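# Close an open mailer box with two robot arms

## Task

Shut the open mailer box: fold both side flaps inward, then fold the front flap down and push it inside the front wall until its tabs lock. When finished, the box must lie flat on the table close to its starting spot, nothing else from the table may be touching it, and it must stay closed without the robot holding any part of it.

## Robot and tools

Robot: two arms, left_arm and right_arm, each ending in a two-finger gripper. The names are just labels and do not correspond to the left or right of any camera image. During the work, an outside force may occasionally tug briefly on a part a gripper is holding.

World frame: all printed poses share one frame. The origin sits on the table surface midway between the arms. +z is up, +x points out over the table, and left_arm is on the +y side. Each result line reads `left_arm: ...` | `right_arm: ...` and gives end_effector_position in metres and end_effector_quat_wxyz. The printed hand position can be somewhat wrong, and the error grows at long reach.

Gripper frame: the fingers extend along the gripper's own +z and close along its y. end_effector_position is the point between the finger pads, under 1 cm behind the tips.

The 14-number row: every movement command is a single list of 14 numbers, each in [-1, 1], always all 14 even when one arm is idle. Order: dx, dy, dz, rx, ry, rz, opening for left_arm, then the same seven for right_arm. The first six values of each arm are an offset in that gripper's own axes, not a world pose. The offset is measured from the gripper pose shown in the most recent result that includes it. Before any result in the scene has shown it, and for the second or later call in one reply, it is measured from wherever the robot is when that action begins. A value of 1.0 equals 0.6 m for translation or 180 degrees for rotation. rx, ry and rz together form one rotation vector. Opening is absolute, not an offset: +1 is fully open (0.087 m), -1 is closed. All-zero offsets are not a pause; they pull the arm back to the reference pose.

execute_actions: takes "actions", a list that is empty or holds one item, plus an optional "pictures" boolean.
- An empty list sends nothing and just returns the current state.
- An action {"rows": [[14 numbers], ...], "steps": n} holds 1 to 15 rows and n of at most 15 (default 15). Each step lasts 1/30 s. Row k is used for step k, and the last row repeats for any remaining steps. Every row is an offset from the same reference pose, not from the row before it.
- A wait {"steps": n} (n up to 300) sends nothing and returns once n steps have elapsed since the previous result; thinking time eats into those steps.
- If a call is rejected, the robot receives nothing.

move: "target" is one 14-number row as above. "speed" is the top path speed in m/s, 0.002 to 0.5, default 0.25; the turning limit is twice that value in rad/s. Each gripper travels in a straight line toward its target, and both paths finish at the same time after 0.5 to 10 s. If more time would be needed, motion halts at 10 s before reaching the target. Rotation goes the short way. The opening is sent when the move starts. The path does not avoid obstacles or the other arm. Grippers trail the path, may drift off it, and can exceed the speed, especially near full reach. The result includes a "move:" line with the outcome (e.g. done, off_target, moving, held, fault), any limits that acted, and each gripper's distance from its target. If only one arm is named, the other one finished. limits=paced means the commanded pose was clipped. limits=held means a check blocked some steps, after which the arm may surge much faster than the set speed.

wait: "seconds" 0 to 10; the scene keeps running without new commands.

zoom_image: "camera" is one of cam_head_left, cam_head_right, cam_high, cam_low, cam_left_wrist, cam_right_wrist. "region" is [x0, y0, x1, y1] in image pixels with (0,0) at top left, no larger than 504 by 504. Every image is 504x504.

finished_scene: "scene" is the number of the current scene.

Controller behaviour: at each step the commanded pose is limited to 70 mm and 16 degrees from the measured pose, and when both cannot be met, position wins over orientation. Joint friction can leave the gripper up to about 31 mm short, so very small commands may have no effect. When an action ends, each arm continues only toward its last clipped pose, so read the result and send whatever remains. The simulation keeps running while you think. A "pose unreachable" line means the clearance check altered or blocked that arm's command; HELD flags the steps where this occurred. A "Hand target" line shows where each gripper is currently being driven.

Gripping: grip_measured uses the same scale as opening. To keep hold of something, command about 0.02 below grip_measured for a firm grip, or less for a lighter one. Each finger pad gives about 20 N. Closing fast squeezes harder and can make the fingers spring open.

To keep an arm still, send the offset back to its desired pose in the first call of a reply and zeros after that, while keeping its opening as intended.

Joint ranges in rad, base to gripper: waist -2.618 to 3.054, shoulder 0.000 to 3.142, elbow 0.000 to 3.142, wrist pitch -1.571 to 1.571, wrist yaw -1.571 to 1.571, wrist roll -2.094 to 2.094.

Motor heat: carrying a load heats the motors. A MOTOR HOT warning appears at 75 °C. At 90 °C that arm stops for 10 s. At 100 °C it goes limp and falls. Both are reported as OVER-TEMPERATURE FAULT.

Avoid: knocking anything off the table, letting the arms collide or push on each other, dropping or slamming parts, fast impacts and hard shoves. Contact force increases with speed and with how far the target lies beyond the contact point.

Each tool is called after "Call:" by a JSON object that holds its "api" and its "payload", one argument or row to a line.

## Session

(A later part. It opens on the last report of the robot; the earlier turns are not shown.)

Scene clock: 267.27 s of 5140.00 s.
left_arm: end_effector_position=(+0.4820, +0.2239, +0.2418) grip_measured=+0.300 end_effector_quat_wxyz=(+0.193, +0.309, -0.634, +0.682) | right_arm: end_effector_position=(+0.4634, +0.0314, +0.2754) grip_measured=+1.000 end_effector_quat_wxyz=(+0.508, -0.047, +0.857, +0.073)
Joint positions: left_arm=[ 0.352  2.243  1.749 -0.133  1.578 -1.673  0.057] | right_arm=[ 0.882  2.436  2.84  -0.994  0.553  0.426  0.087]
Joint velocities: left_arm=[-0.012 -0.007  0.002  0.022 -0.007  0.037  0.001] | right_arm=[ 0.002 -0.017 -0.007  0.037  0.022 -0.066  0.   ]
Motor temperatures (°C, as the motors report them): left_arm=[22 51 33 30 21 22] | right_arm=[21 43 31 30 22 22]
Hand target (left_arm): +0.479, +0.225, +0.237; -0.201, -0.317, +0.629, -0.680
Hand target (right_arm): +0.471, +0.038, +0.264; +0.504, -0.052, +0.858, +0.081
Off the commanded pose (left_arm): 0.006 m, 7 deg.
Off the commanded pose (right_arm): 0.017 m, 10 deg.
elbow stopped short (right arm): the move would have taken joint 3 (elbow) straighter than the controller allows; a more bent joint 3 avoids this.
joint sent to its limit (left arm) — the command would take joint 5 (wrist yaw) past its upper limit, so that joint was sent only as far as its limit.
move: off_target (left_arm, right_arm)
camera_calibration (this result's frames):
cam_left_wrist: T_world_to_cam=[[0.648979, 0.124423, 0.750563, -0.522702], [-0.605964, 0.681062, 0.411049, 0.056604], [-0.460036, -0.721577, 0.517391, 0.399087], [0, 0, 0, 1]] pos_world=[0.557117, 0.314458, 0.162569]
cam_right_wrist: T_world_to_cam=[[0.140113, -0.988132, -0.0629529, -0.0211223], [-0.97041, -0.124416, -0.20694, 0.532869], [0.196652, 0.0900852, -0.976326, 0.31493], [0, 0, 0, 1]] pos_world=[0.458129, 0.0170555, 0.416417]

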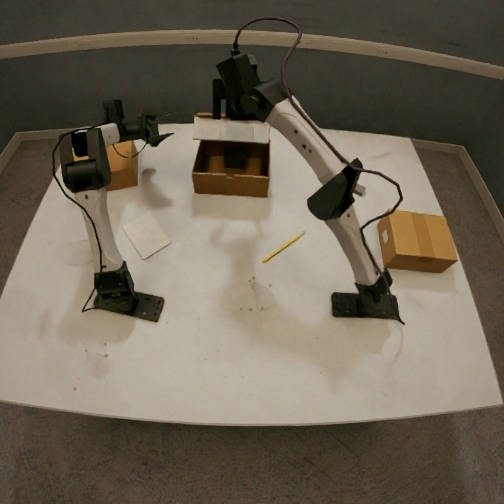

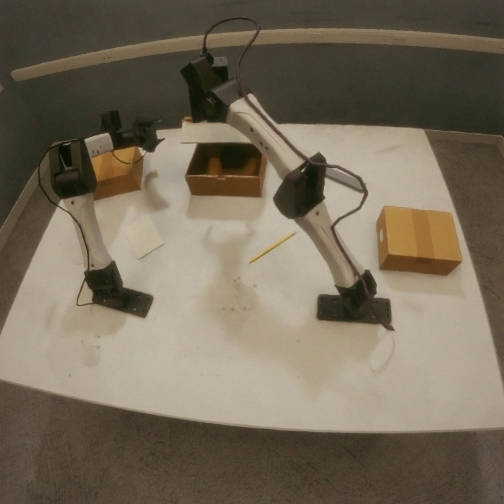

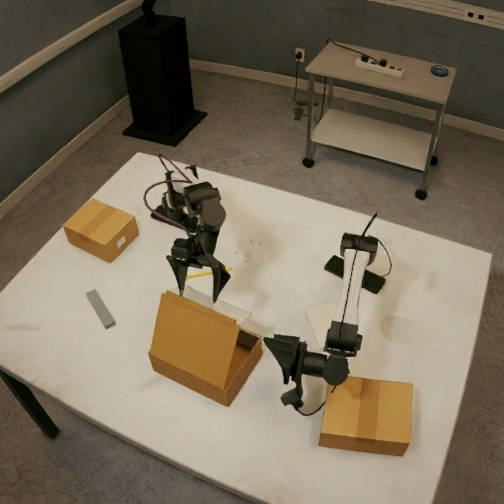

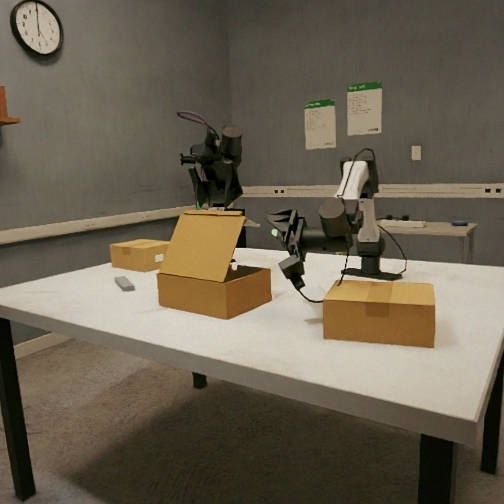

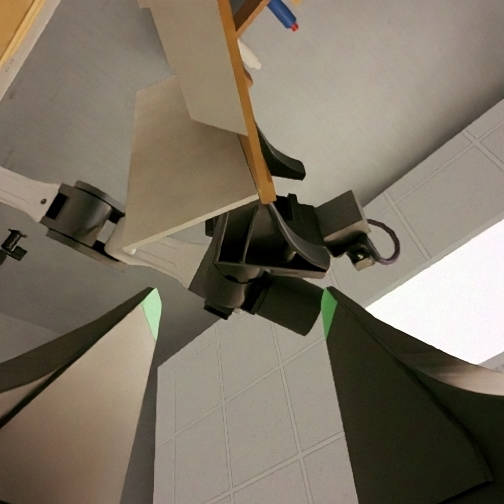

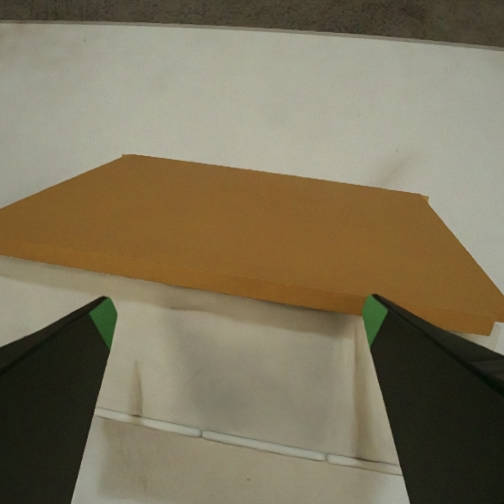

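Call:
{"api": "execute_actions", "payload": {
  "actions": []
}}

Scene clock: 273.77 s of 5140.00 s.
left_arm: end_effector_position=(+0.4820, +0.2239, +0.2418) grip_measured=+0.300 end_effector_quat_wxyz=(+0.193, +0.309, -0.634, +0.682) | right_arm: end_effector_position=(+0.4635, +0.0314, +0.2755) grip_measured=+1.000 end_effector_quat_wxyz=(+0.508, -0.048, +0.857, +0.073)
Joint positions: left_arm=[ 0.352  2.243  1.749 -0.133  1.578 -1.673  0.057] | right_arm=[ 0.882  2.436  2.84  -0.993  0.553  0.424  0.087]
Joint velocities: left_arm=[-0.002  0.002 -0.007 -0.066 -0.037 -0.051 -0.   ] | right_arm=[ 0.007 -0.012 -0.012  0.022  0.051  0.037  0.   ]
Motor temperatures (°C, as the motors report them): left_arm=[22 52 33 30 21 22] | right_arm=[21 43 31 30 22 22]
Hand target (left_arm): +0.479, +0.225, +0.237; -0.201, -0.318, +0.629, -0.680
Hand target (right_arm): +0.471, +0.038, +0.264; +0.504, -0.052, +0.858, +0.081
Off the commanded pose (left_arm): 0.006 m, 7 deg.
Off the commanded pose (right_arm): 0.017 m, 10 deg.
Steps of this call (steps 1 to 90: nothing new was sent; then 3.50 s passed at rest). Readings (end_effector_position):
1: left_arm (+0.4820, +0.2239, +0.2418) | right_arm (+0.4634, +0.0314, +0.2754)
2: left_arm (+0.4820, +0.2239, +0.2418) | right_arm (+0.4635, +0.0314, +0.2754)
4: left_arm (+0.4820, +0.2239, +0.2418) | right_arm (+0.4635, +0.0314, +0.2754)
8: left_arm (+0.4820, +0.2239, +0.2418) | right_arm (+0.4635, +0.0314, +0.2755)
90: the state above
camera_calibration (this result's frames):
cam_left_wrist: T_world_to_cam=[[0.648979, 0.124423, 0.750563, -0.522702], [-0.605964, 0.681062, 0.411049, 0.056604], [-0.460036, -0.721577, 0.517391, 0.399087], [0, 0, 0, 1]] pos_world=[0.557117, 0.314458, 0.162569]
cam_right_wrist: T_world_to_cam=[[0.14124, -0.988068, -0.0614313, -0.0220742], [-0.970087, -0.125759, -0.207645, 0.533075], [0.197441, 0.0889213, -0.976273, 0.314689], [0, 0, 0, 1]] pos_world=[0.458114, 0.0172458, 0.416556]

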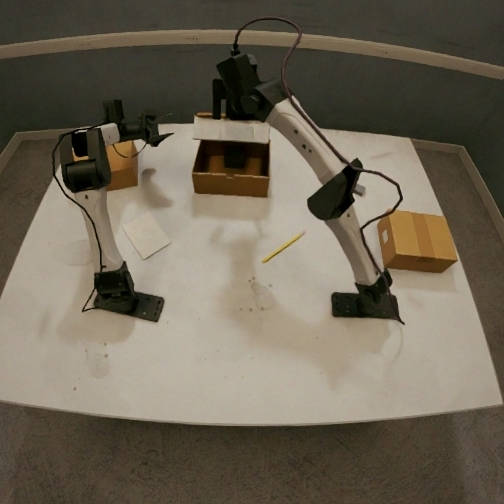

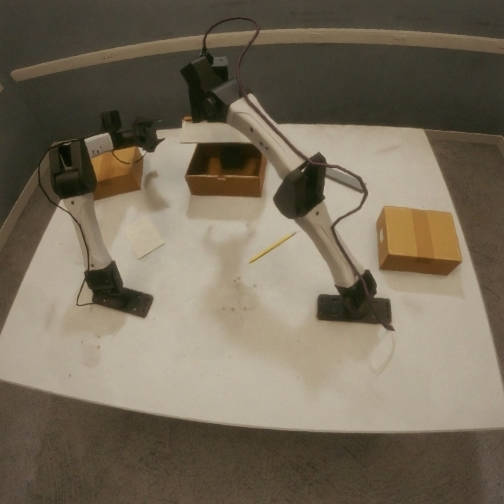

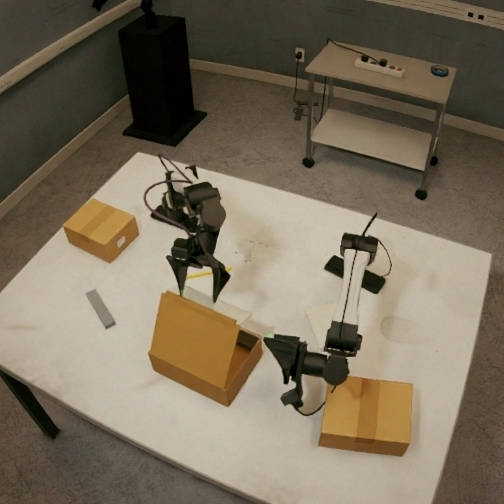

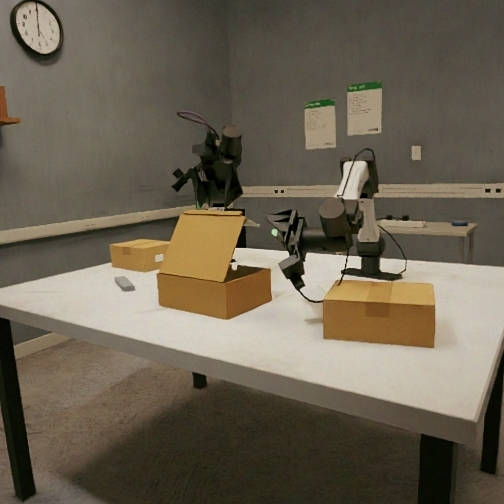

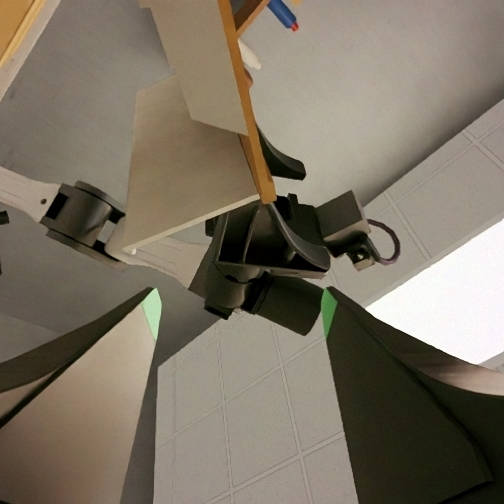

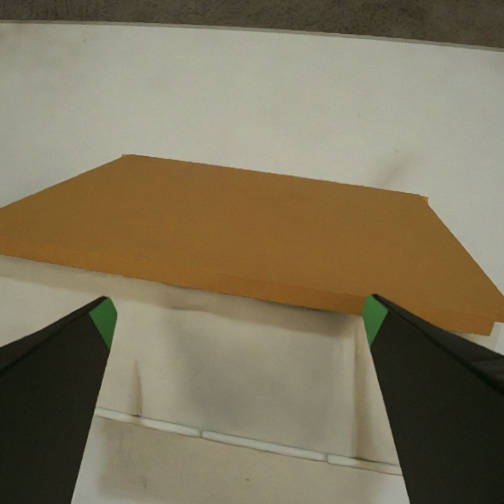

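Call:
{"api": "move", "payload": {
  "target": [-0.041,-0.08,0.011,0,0,0,-1, 0.083,0,-0.145,0,0,0,1]
}}

Call:
{"api": "move", "payload": {
  "target": [0,0,0.22,0,0,0,-1, 0,0,0,0,0,0,1]
}}

Scene clock: 279.80 s of 5140.00 s.
left_arm: end_effector_position=(+0.5286, +0.2323, +0.2662) grip_measured=-1.000 end_effector_quat_wxyz=(+0.188, +0.309, -0.636, +0.682) | right_arm: end_effector_position=(+0.3633, +0.0201, +0.2588) grip_measured=+1.000 end_effector_quat_wxyz=(+0.496, -0.054, +0.864, +0.065)
Joint positions: left_arm=[ 0.352  2.413  2.098 -0.132  1.571 -1.845  0.   ] | right_arm=[ 1.041  1.955  2.001 -0.739  0.674  0.546  0.087]
Joint velocities: left_arm=[-0.002  0.022 -0.002 -0.037  0.007 -0.022  0.   ] | right_arm=[-0.017 -0.017  0.002 -0.037  0.037  0.022  0.   ]
Motor temperatures (°C, as the motors report them): left_arm=[22 52 33 30 21 22] | right_arm=[21 43 31 30 22 22]
Hand target (left_arm): +0.532, +0.227, +0.260; -0.193, -0.310, +0.636, -0.680
Hand target (right_arm): +0.364, +0.016, +0.271; +0.508, -0.048, +0.857, +0.072
Off the commanded pose (left_arm): 0.009 m, 1 deg.
Off the commanded pose (right_arm): 0.015 m, 2 deg.
After step 90, 1.50 s passed at rest.
move: off_target (right_arm)
camera_calibration (this result's frames):
cam_left_wrist: T_world_to_cam=[[0.64235, 0.123797, 0.756347, -0.570207], [-0.612966, 0.675385, 0.410034, 0.0744203], [-0.460064, -0.727, 0.509717, 0.417305], [0, 0, 0, 1]] pos_world=[0.603876, 0.323708, 0.188052]
cam_right_wrist: T_world_to_cam=[[0.142396, -0.988855, -0.0434761, -0.0251571], [-0.974803, -0.132482, -0.179466, 0.425485], [0.171706, 0.0679359, -0.982803, 0.330672], [0, 0, 0, 1]] pos_world=[0.361568, 0.00902784, 0.400252]

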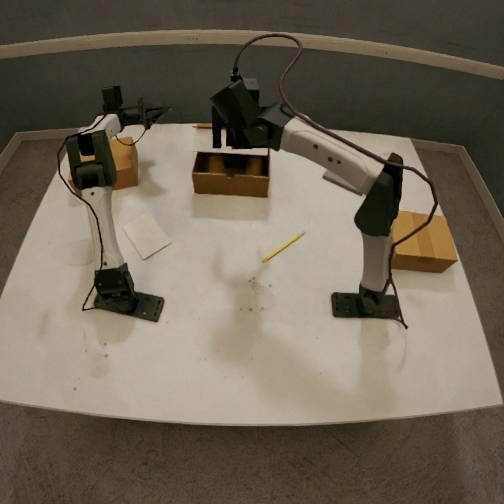

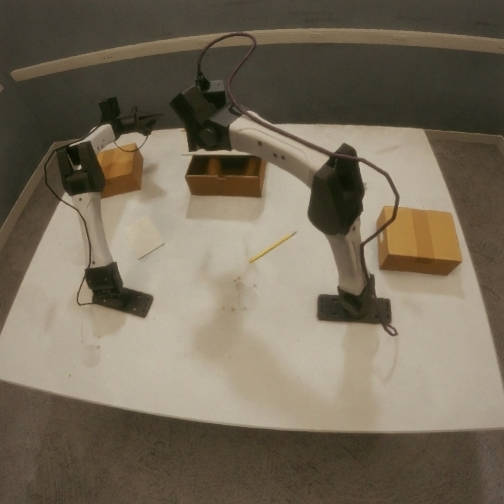

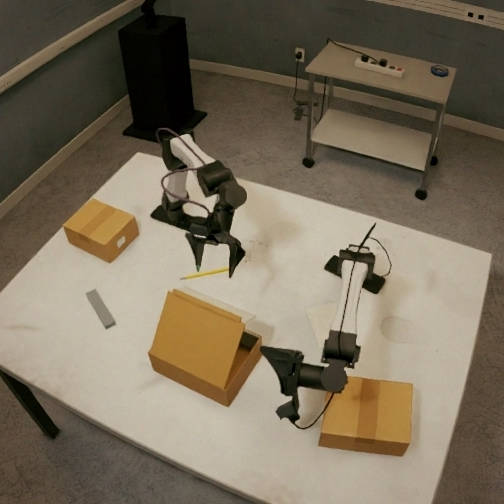

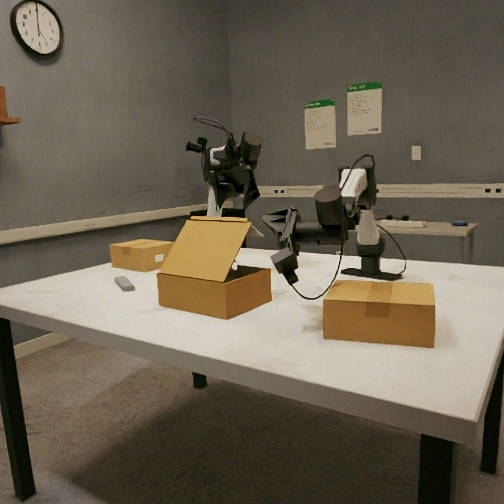

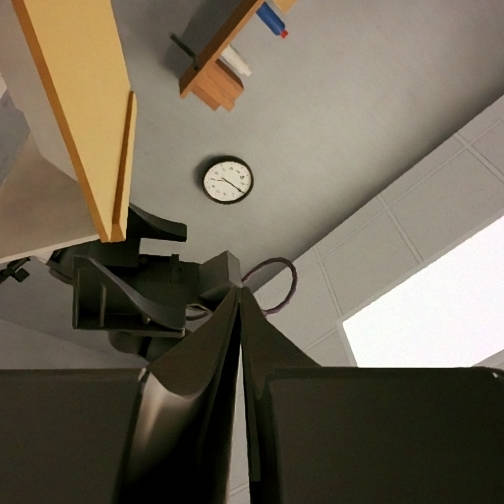

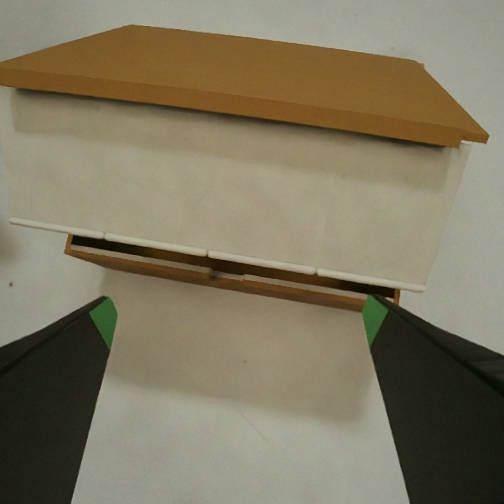

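Scene clock: 280.97 s of 5140.00 s.
left_arm: end_effector_position=(+0.5465, +0.0999, +0.2734) grip_measured=-1.000 end_effector_quat_wxyz=(-0.186, -0.301, +0.657, -0.665) | right_arm: end_effector_position=(+0.3633, +0.0201, +0.2588) grip_measured=+1.000 end_effector_quat_wxyz=(+0.496, -0.054, +0.864, +0.065)
Joint positions: left_arm=[ 0.107  2.463  2.186  0.07   1.348 -2.071  0.   ] | right_arm=[ 1.041  1.955  2.001 -0.739  0.674  0.546  0.087]
Joint velocities: left_arm=[ 0.007  0.017 -0.007 -0.051 -0.022  0.037  0.   ] | right_arm=[ 0.022 -0.012 -0.002 -0.007 -0.095  0.037  0.   ]
Motor temperatures (°C, as the motors report them): left_arm=[22 52 33 30 21 22] | right_arm=[21 43 31 30 22 22]
Hand target (left_arm): +0.553, +0.103, +0.267; -0.183, -0.309, +0.654, -0.666
Hand target (right_arm): +0.363, +0.020, +0.259; +0.496, -0.054, +0.864, +0.065
Off the commanded pose (left_arm): 0.010 m, 3 deg.
Off the commanded pose (right_arm): 0.000 m, 0 deg.
joint sent to its limit (left arm) — the command would take joint 6 (wrist roll) past its lower limit, so that joint was sent only as far as its limit.
move: off_target (left_arm)
camera_calibration (this result's frames):
cam_left_wrist: T_world_to_cam=[[0.637374, 0.0700157, 0.767367, -0.565641], [-0.599121, 0.671288, 0.436379, 0.157529], [-0.484571, -0.737882, 0.469809, 0.350929], [0, 0, 0, 1]] pos_world=[0.624954, 0.192801, 0.200442]
cam_right_wrist: T_world_to_cam=[[0.142396, -0.988855, -0.0434761, -0.0251571], [-0.974803, -0.132482, -0.179466, 0.425485], [0.171706, 0.0679359, -0.982803, 0.330672], [0, 0, 0, 1]] pos_world=[0.361568, 0.00902784, 0.400252]

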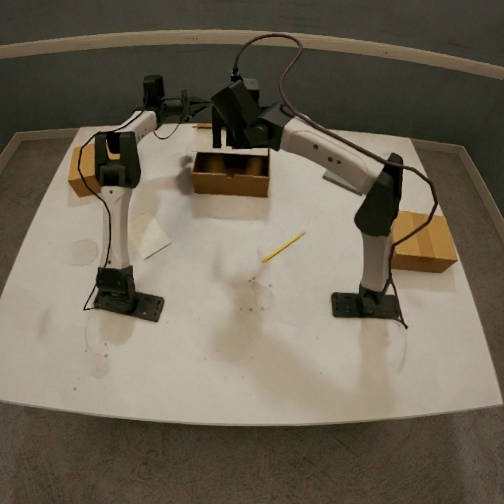

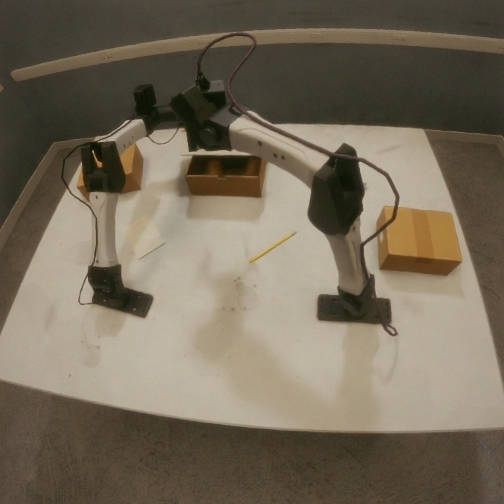

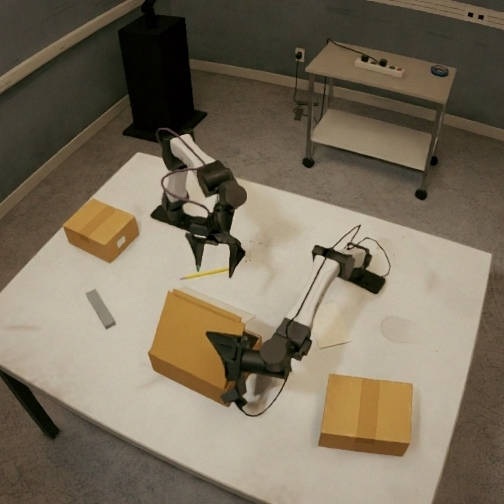

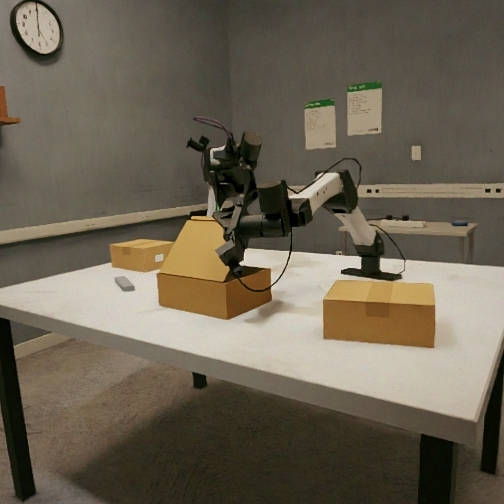

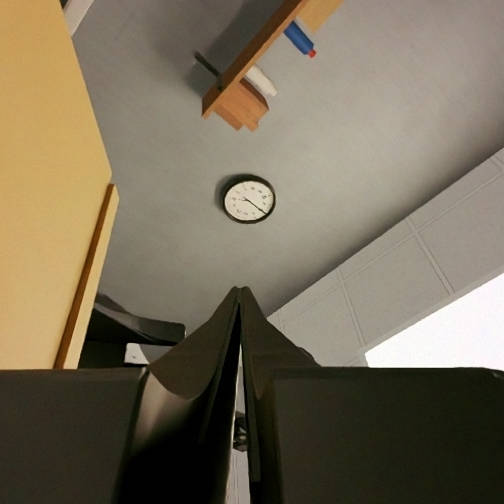

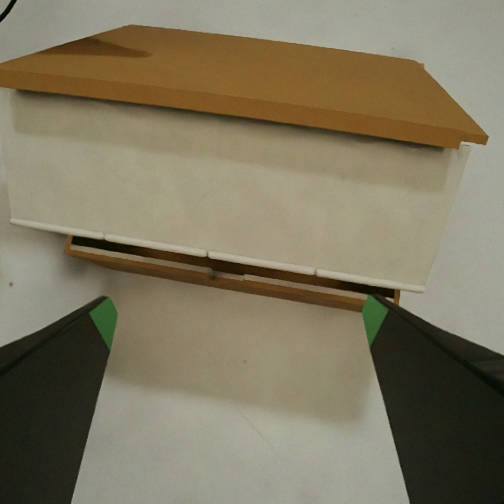

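Call:
{"api": "move", "payload": {
  "target": [-0.075,0.207,-0.01,0,0,0,-1, 0.187,0,0.038,0,0,0,1],
  "speed": 0.12
}}

Scene clock: 284.93 s of 5140.00 s.
left_arm: end_effector_position=(+0.5000, +0.1040, +0.1680) grip_measured=-1.000 end_effector_quat_wxyz=(-0.170, -0.285, +0.662, -0.672) | right_arm: end_effector_position=(+0.3287, +0.0207, +0.1380) grip_measured=+1.000 end_effector_quat_wxyz=(+0.485, -0.064, +0.871, +0.049)
Joint positions: left_arm=[ 0.11   2.401  1.622  0.603  1.349 -2.054  0.   ] | right_arm=[ 1.113  1.899  1.476 -0.353  0.725  0.605  0.087]
Joint velocities: left_arm=[ 0.007 -0.007 -0.002  0.081 -0.022 -0.095  0.   ] | right_arm=[ 0.012  0.002 -0.002  0.007 -0.095 -0.095  0.   ]
Motor temperatures (°C, as the motors report them): left_arm=[22 53 33 30 21 22] | right_arm=[21 43 31 30 22 22]
Hand target (left_arm): +0.498, +0.104, +0.151; -0.186, -0.302, +0.657, -0.665
Hand target (right_arm): +0.327, +0.022, +0.150; +0.496, -0.054, +0.864, +0.064
Off the commanded pose (left_arm): 0.018 m, 3 deg.
Off the commanded pose (right_arm): 0.013 m, 3 deg.
move: off_target (left_arm, right_arm)
camera_calibration (this result's frames):
cam_left_wrist: T_world_to_cam=[[0.599365, 0.0699465, 0.797414, -0.441457], [-0.619906, 0.670809, 0.407102, 0.188265], [-0.506438, -0.738324, 0.44542, 0.396031], [0, 0, 0, 1]] pos_world=[0.581865, 0.196987, 0.0989809]
cam_right_wrist: T_world_to_cam=[[0.145601, -0.989317, -0.00725565, -0.0309277], [-0.978102, -0.142841, -0.151368, 0.367656], [0.148714, 0.0291361, -0.988451, 0.226985], [0, 0, 0, 1]] pos_world=[0.330352, 0.0153054, 0.27979]

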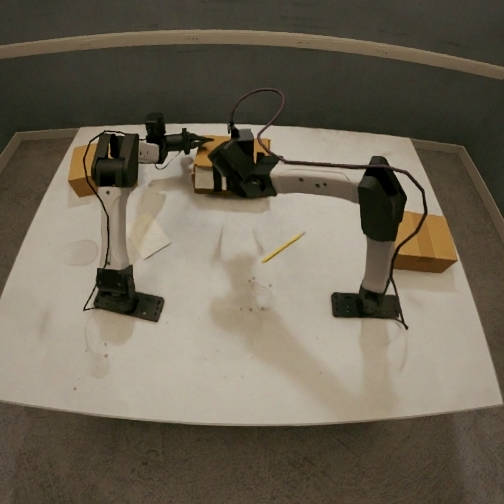

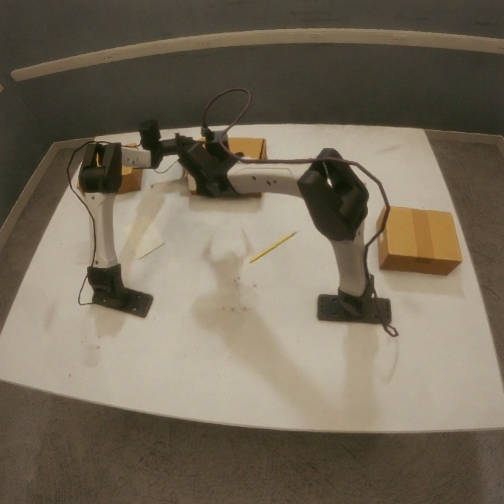

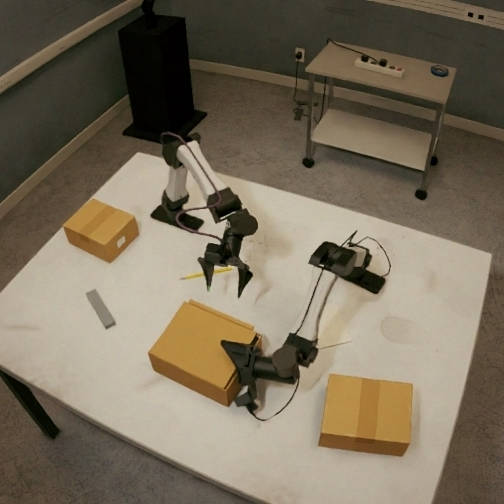

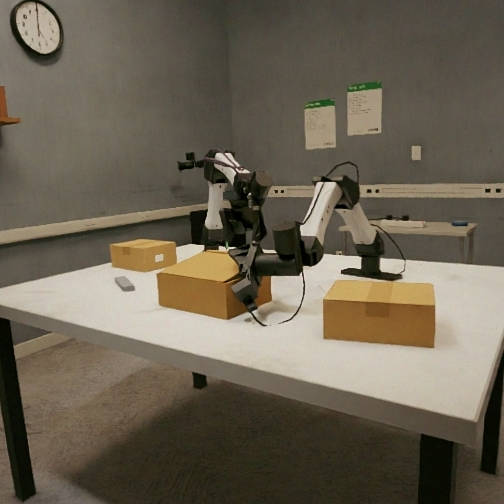

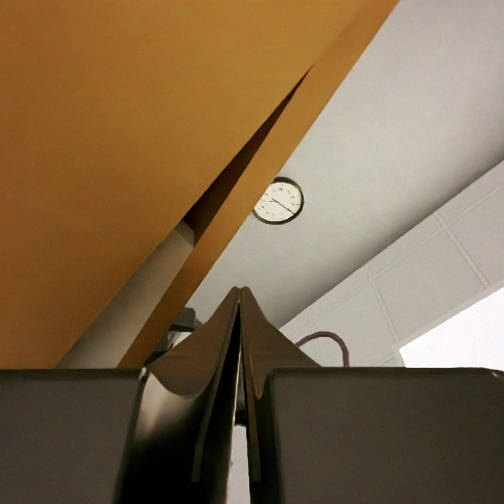

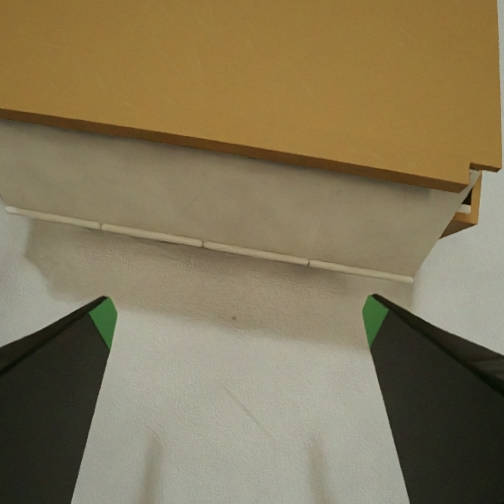

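Call:
{"api": "move", "payload": {
  "target": [0.05,-0.06,0,0,0,0,-1, 0,0,0,0,0,0,1],
  "speed": 0.1
}}

Call:
{"api": "move", "payload": {
  "target": [0,0,0,0,0,0,-1, -0.065,0,0.125,0,0,0,1],
  "speed": 0.08
}}

Scene clock: 288.23 s of 5140.00 s.
left_arm: end_effector_position=(+0.4975, +0.1042, +0.2143) grip_measured=-1.000 end_effector_quat_wxyz=(-0.166, -0.280, +0.661, -0.676) | right_arm: end_effector_position=(+0.3289, +0.0210, +0.1383) grip_measured=+1.000 end_effector_quat_wxyz=(+0.486, -0.064, +0.870, +0.050)
Joint positions: left_arm=[ 0.11   2.312  1.653  0.515  1.349 -2.071  0.   ] | right_arm=[ 1.113  1.899  1.476 -0.352  0.725  0.605  0.087]
Joint velocities: left_arm=[-0.017  0.012 -0.017 -0.051  0.007  0.081  0.   ] | right_arm=[-0.002 -0.002  0.002 -0.051  0.007  0.037  0.   ]
Motor temperatures (°C, as the motors report them): left_arm=[22 53 33 30 21 22] | right_arm=[21 43 31 30 22 22]
Hand target (left_arm): +0.499, +0.102, +0.215; -0.170, -0.285, +0.661, -0.673
Hand target (right_arm): +0.329, +0.021, +0.138; +0.485, -0.064, +0.871, +0.049
Off the commanded pose (left_arm): 0.003 m, 1 deg.
Off the commanded pose (right_arm): 0.000 m, 0 deg.
move: done
camera_calibration (this result's frames):
cam_left_wrist: T_world_to_cam=[[0.587866, 0.0739558, 0.805571, -0.473354], [-0.626041, 0.672264, 0.395137, 0.173238], [-0.512334, -0.736608, 0.441501, 0.377941], [0, 0, 0, 1]] pos_world=[0.580355, 0.196939, 0.146007]
cam_right_wrist: T_world_to_cam=[[0.145608, -0.989303, -0.00877476, -0.0304461], [-0.977963, -0.142587, -0.152506, 0.368005], [0.149623, 0.0307875, -0.988264, 0.226844], [0, 0, 0, 1]] pos_world=[0.330387, 0.0153681, 0.280038]

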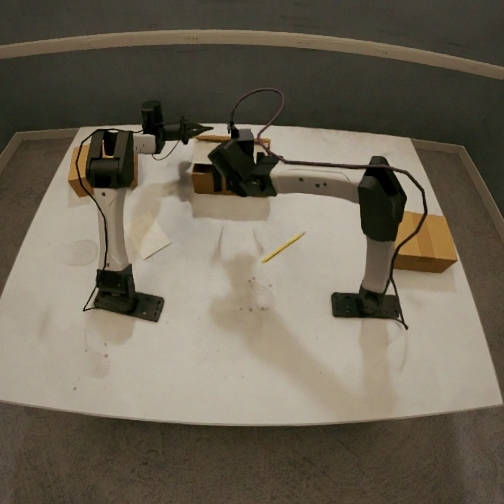

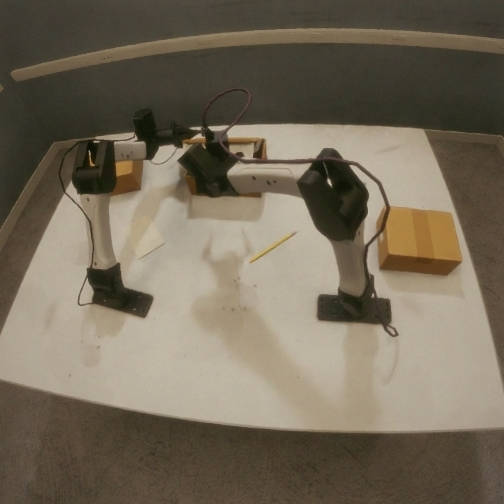

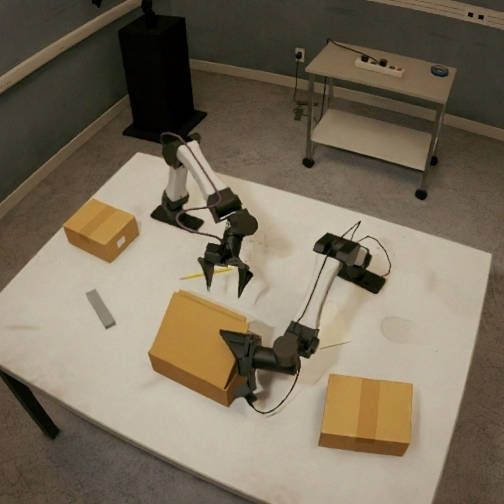

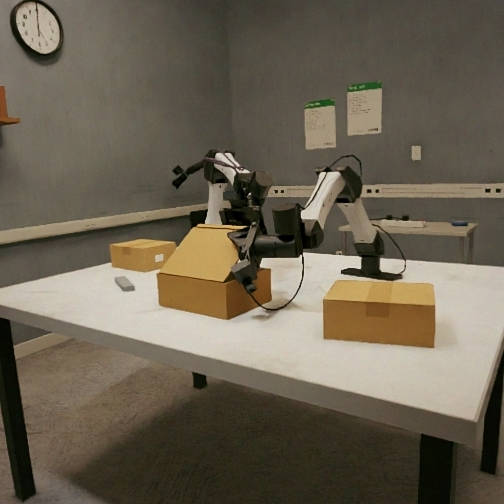

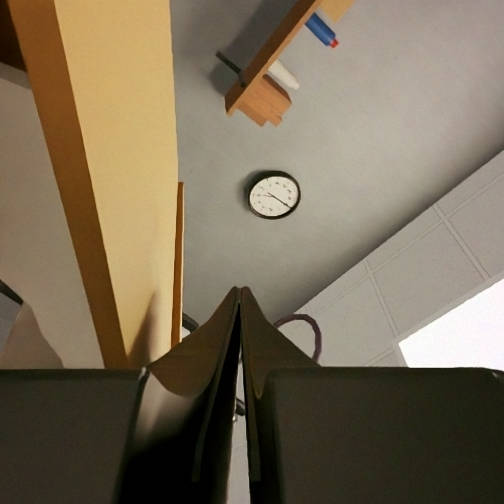

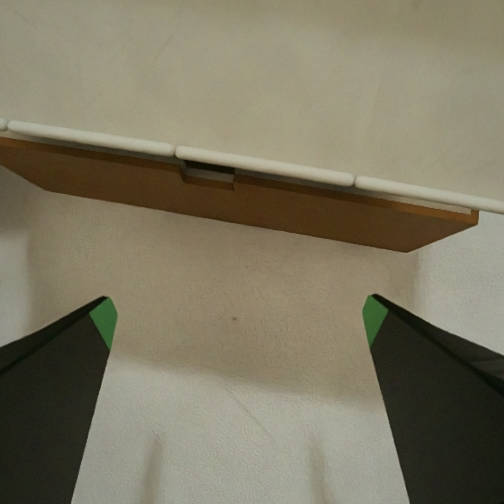

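Scene clock: 289.70 s of 5140.00 s.
left_arm: end_effector_position=(+0.4980, +0.1042, +0.2150) grip_measured=-1.000 end_effector_quat_wxyz=(-0.164, -0.281, +0.661, -0.676) | right_arm: end_effector_position=(+0.4036, +0.0292, +0.1245) grip_measured=+1.000 end_effector_quat_wxyz=(+0.475, -0.066, +0.876, +0.042)
Joint positions: left_arm=[ 0.11   2.311  1.653  0.515  1.346 -2.073  0.   ] | right_arm=[ 0.975  2.098  1.711 -0.347  0.62   0.496  0.087]
Joint velocities: left_arm=[-0.012 -0.002 -0.007 -0.081 -0.007  0.037  0.   ] | right_arm=[ 0.017  0.012  0.002 -0.066  0.037 -0.022  0.   ]
Motor temperatures (°C, as the motors report them): left_arm=[22 53 33 30 21 22] | right_arm=[21 43 32 30 22 22]
Hand target (left_arm): +0.498, +0.104, +0.214; -0.166, -0.281, +0.661, -0.676
Hand target (right_arm): +0.412, +0.034, +0.133; +0.485, -0.064, +0.871, +0.050
Off the commanded pose (left_arm): 0.001 m, 0 deg.
Off the commanded pose (right_arm): 0.013 m, 2 deg.
move: off_target (right_arm)
camera_calibration (this result's frames):
cam_left_wrist: T_world_to_cam=[[0.586992, 0.0756394, 0.806052, -0.474031], [-0.62841, 0.670292, 0.394728, 0.174685], [-0.510433, -0.738232, 0.440989, 0.377153], [0, 0, 0, 1]] pos_world=[0.580538, 0.197192, 0.14682]
cam_right_wrist: T_world_to_cam=[[0.142992, -0.98971, 0.00529401, -0.0340019], [-0.981553, -0.142495, -0.127474, 0.438467], [0.126917, 0.0130314, -0.991828, 0.211932], [0, 0, 0, 1]] pos_world=[0.408343, 0.0260657, 0.266273]

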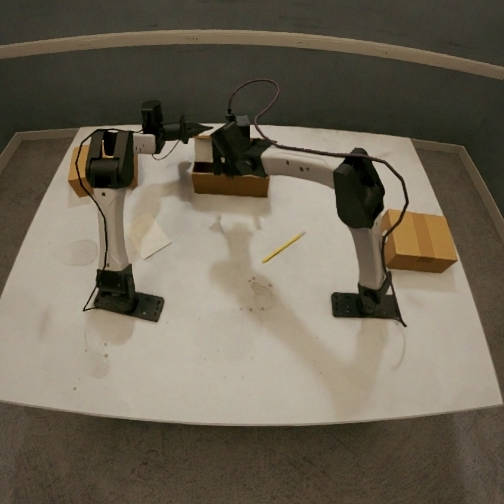

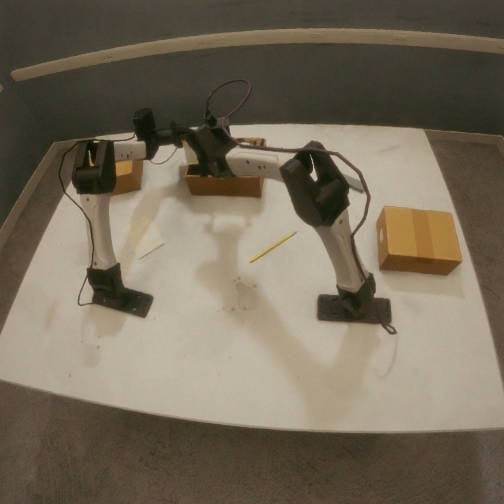

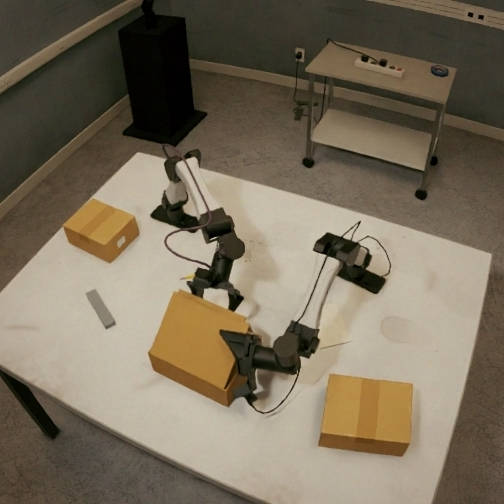

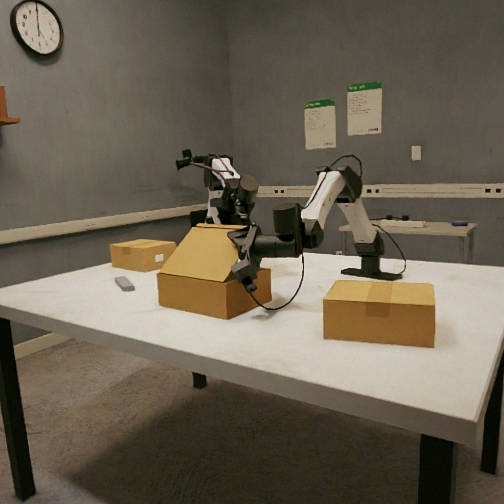

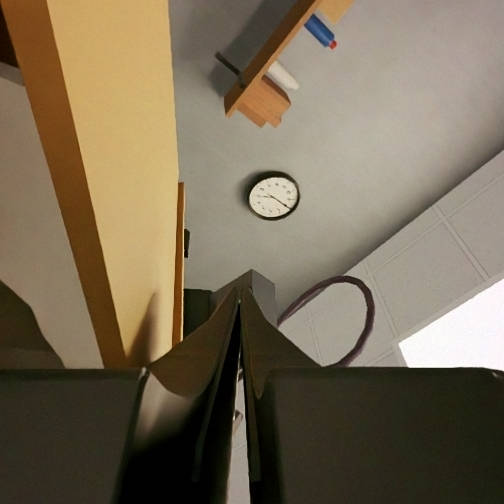

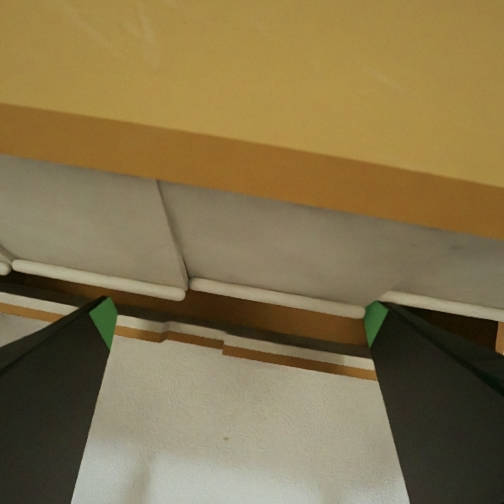

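Call:
{"api": "move", "payload": {
  "target": [-0.05,0.06,0,0,0,0,-1, 0,0,0,0,0,0,1],
  "speed": 0.06
}}

Scene clock: 292.40 s of 5140.00 s.
left_arm: end_effector_position=(+0.5005, +0.1044, +0.1909) grip_measured=-1.000 end_effector_quat_wxyz=(-0.146, -0.263, +0.664, -0.684) | right_arm: end_effector_position=(+0.4026, +0.0291, +0.1235) grip_measured=+1.000 end_effector_quat_wxyz=(+0.473, -0.069, +0.878, +0.042)
Joint positions: left_arm=[ 0.111  2.37   1.638  0.638  1.346 -2.066  0.   ] | right_arm=[ 0.975  2.098  1.711 -0.352  0.616  0.494  0.087]
Joint velocities: left_arm=[-0.002  0.032  0.007  0.139  0.007  0.037  0.   ] | right_arm=[-0.017 -0.002  0.012 -0.051 -0.037  0.007  0.   ]
Motor temperatures (°C, as the motors report them): left_arm=[22 53 33 31 21 22] | right_arm=[21 43 32 30 22 22]
Hand target (left_arm): +0.499, +0.106, +0.169; -0.164, -0.281, +0.661, -0.676
Hand target (right_arm): +0.404, +0.029, +0.125; +0.475, -0.067, +0.876, +0.042
Off the commanded pose (left_arm): 0.023 m, 3 deg.
Off the commanded pose (right_arm): 0.001 m, 0 deg.
move: off_target (left_arm)
camera_calibration (this result's frames):
cam_left_wrist: T_world_to_cam=[[0.541956, 0.0773187, 0.836842, -0.439619], [-0.649431, 0.670539, 0.358632, 0.203067], [-0.533407, -0.737834, 0.413616, 0.405941], [0, 0, 0, 1]] pos_world=[0.586664, 0.197344, 0.127162]
cam_right_wrist: T_world_to_cam=[[0.146819, -0.989129, 0.00821094, -0.0358874], [-0.981633, -0.146719, -0.121944, 0.436769], [0.121823, 0.00984358, -0.992503, 0.213309], [0, 0, 0, 1]] pos_world=[0.40803, 0.0264852, 0.265266]

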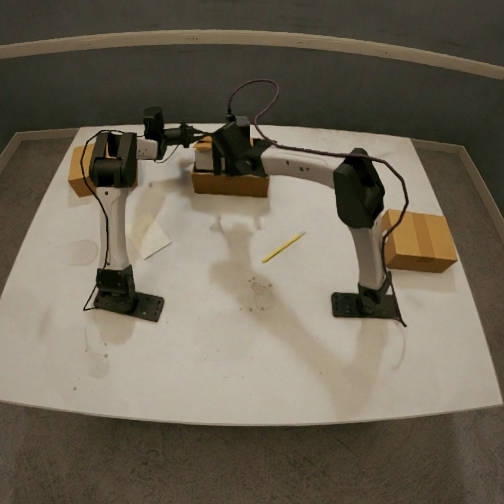

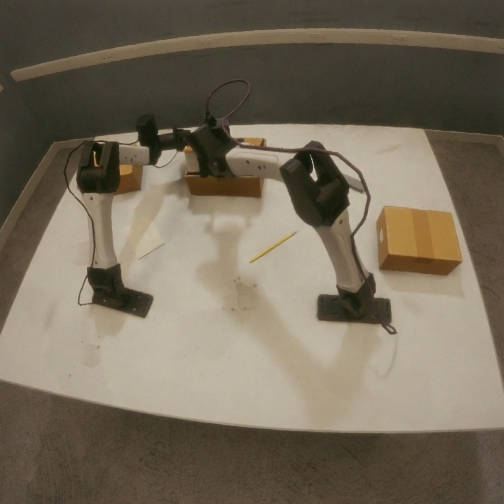

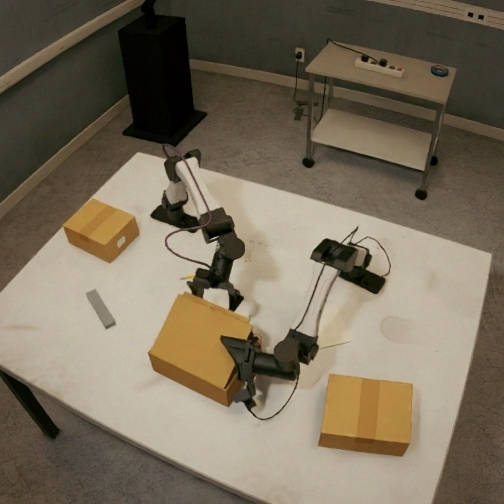

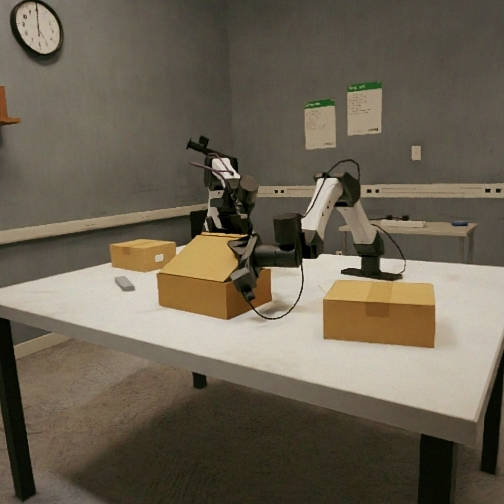

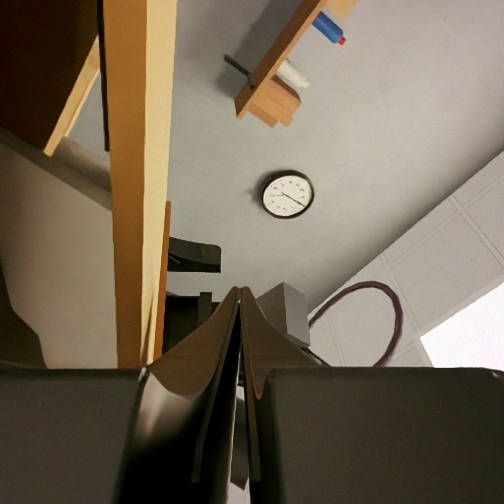

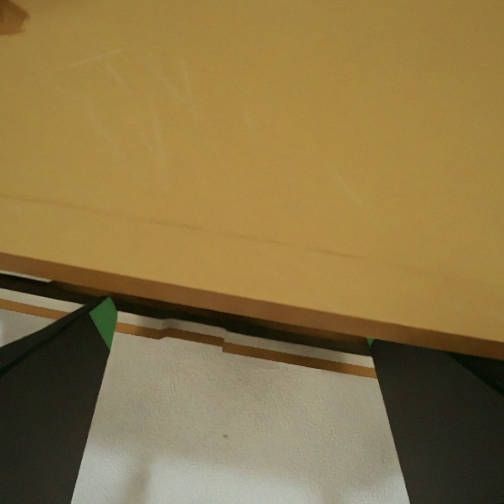

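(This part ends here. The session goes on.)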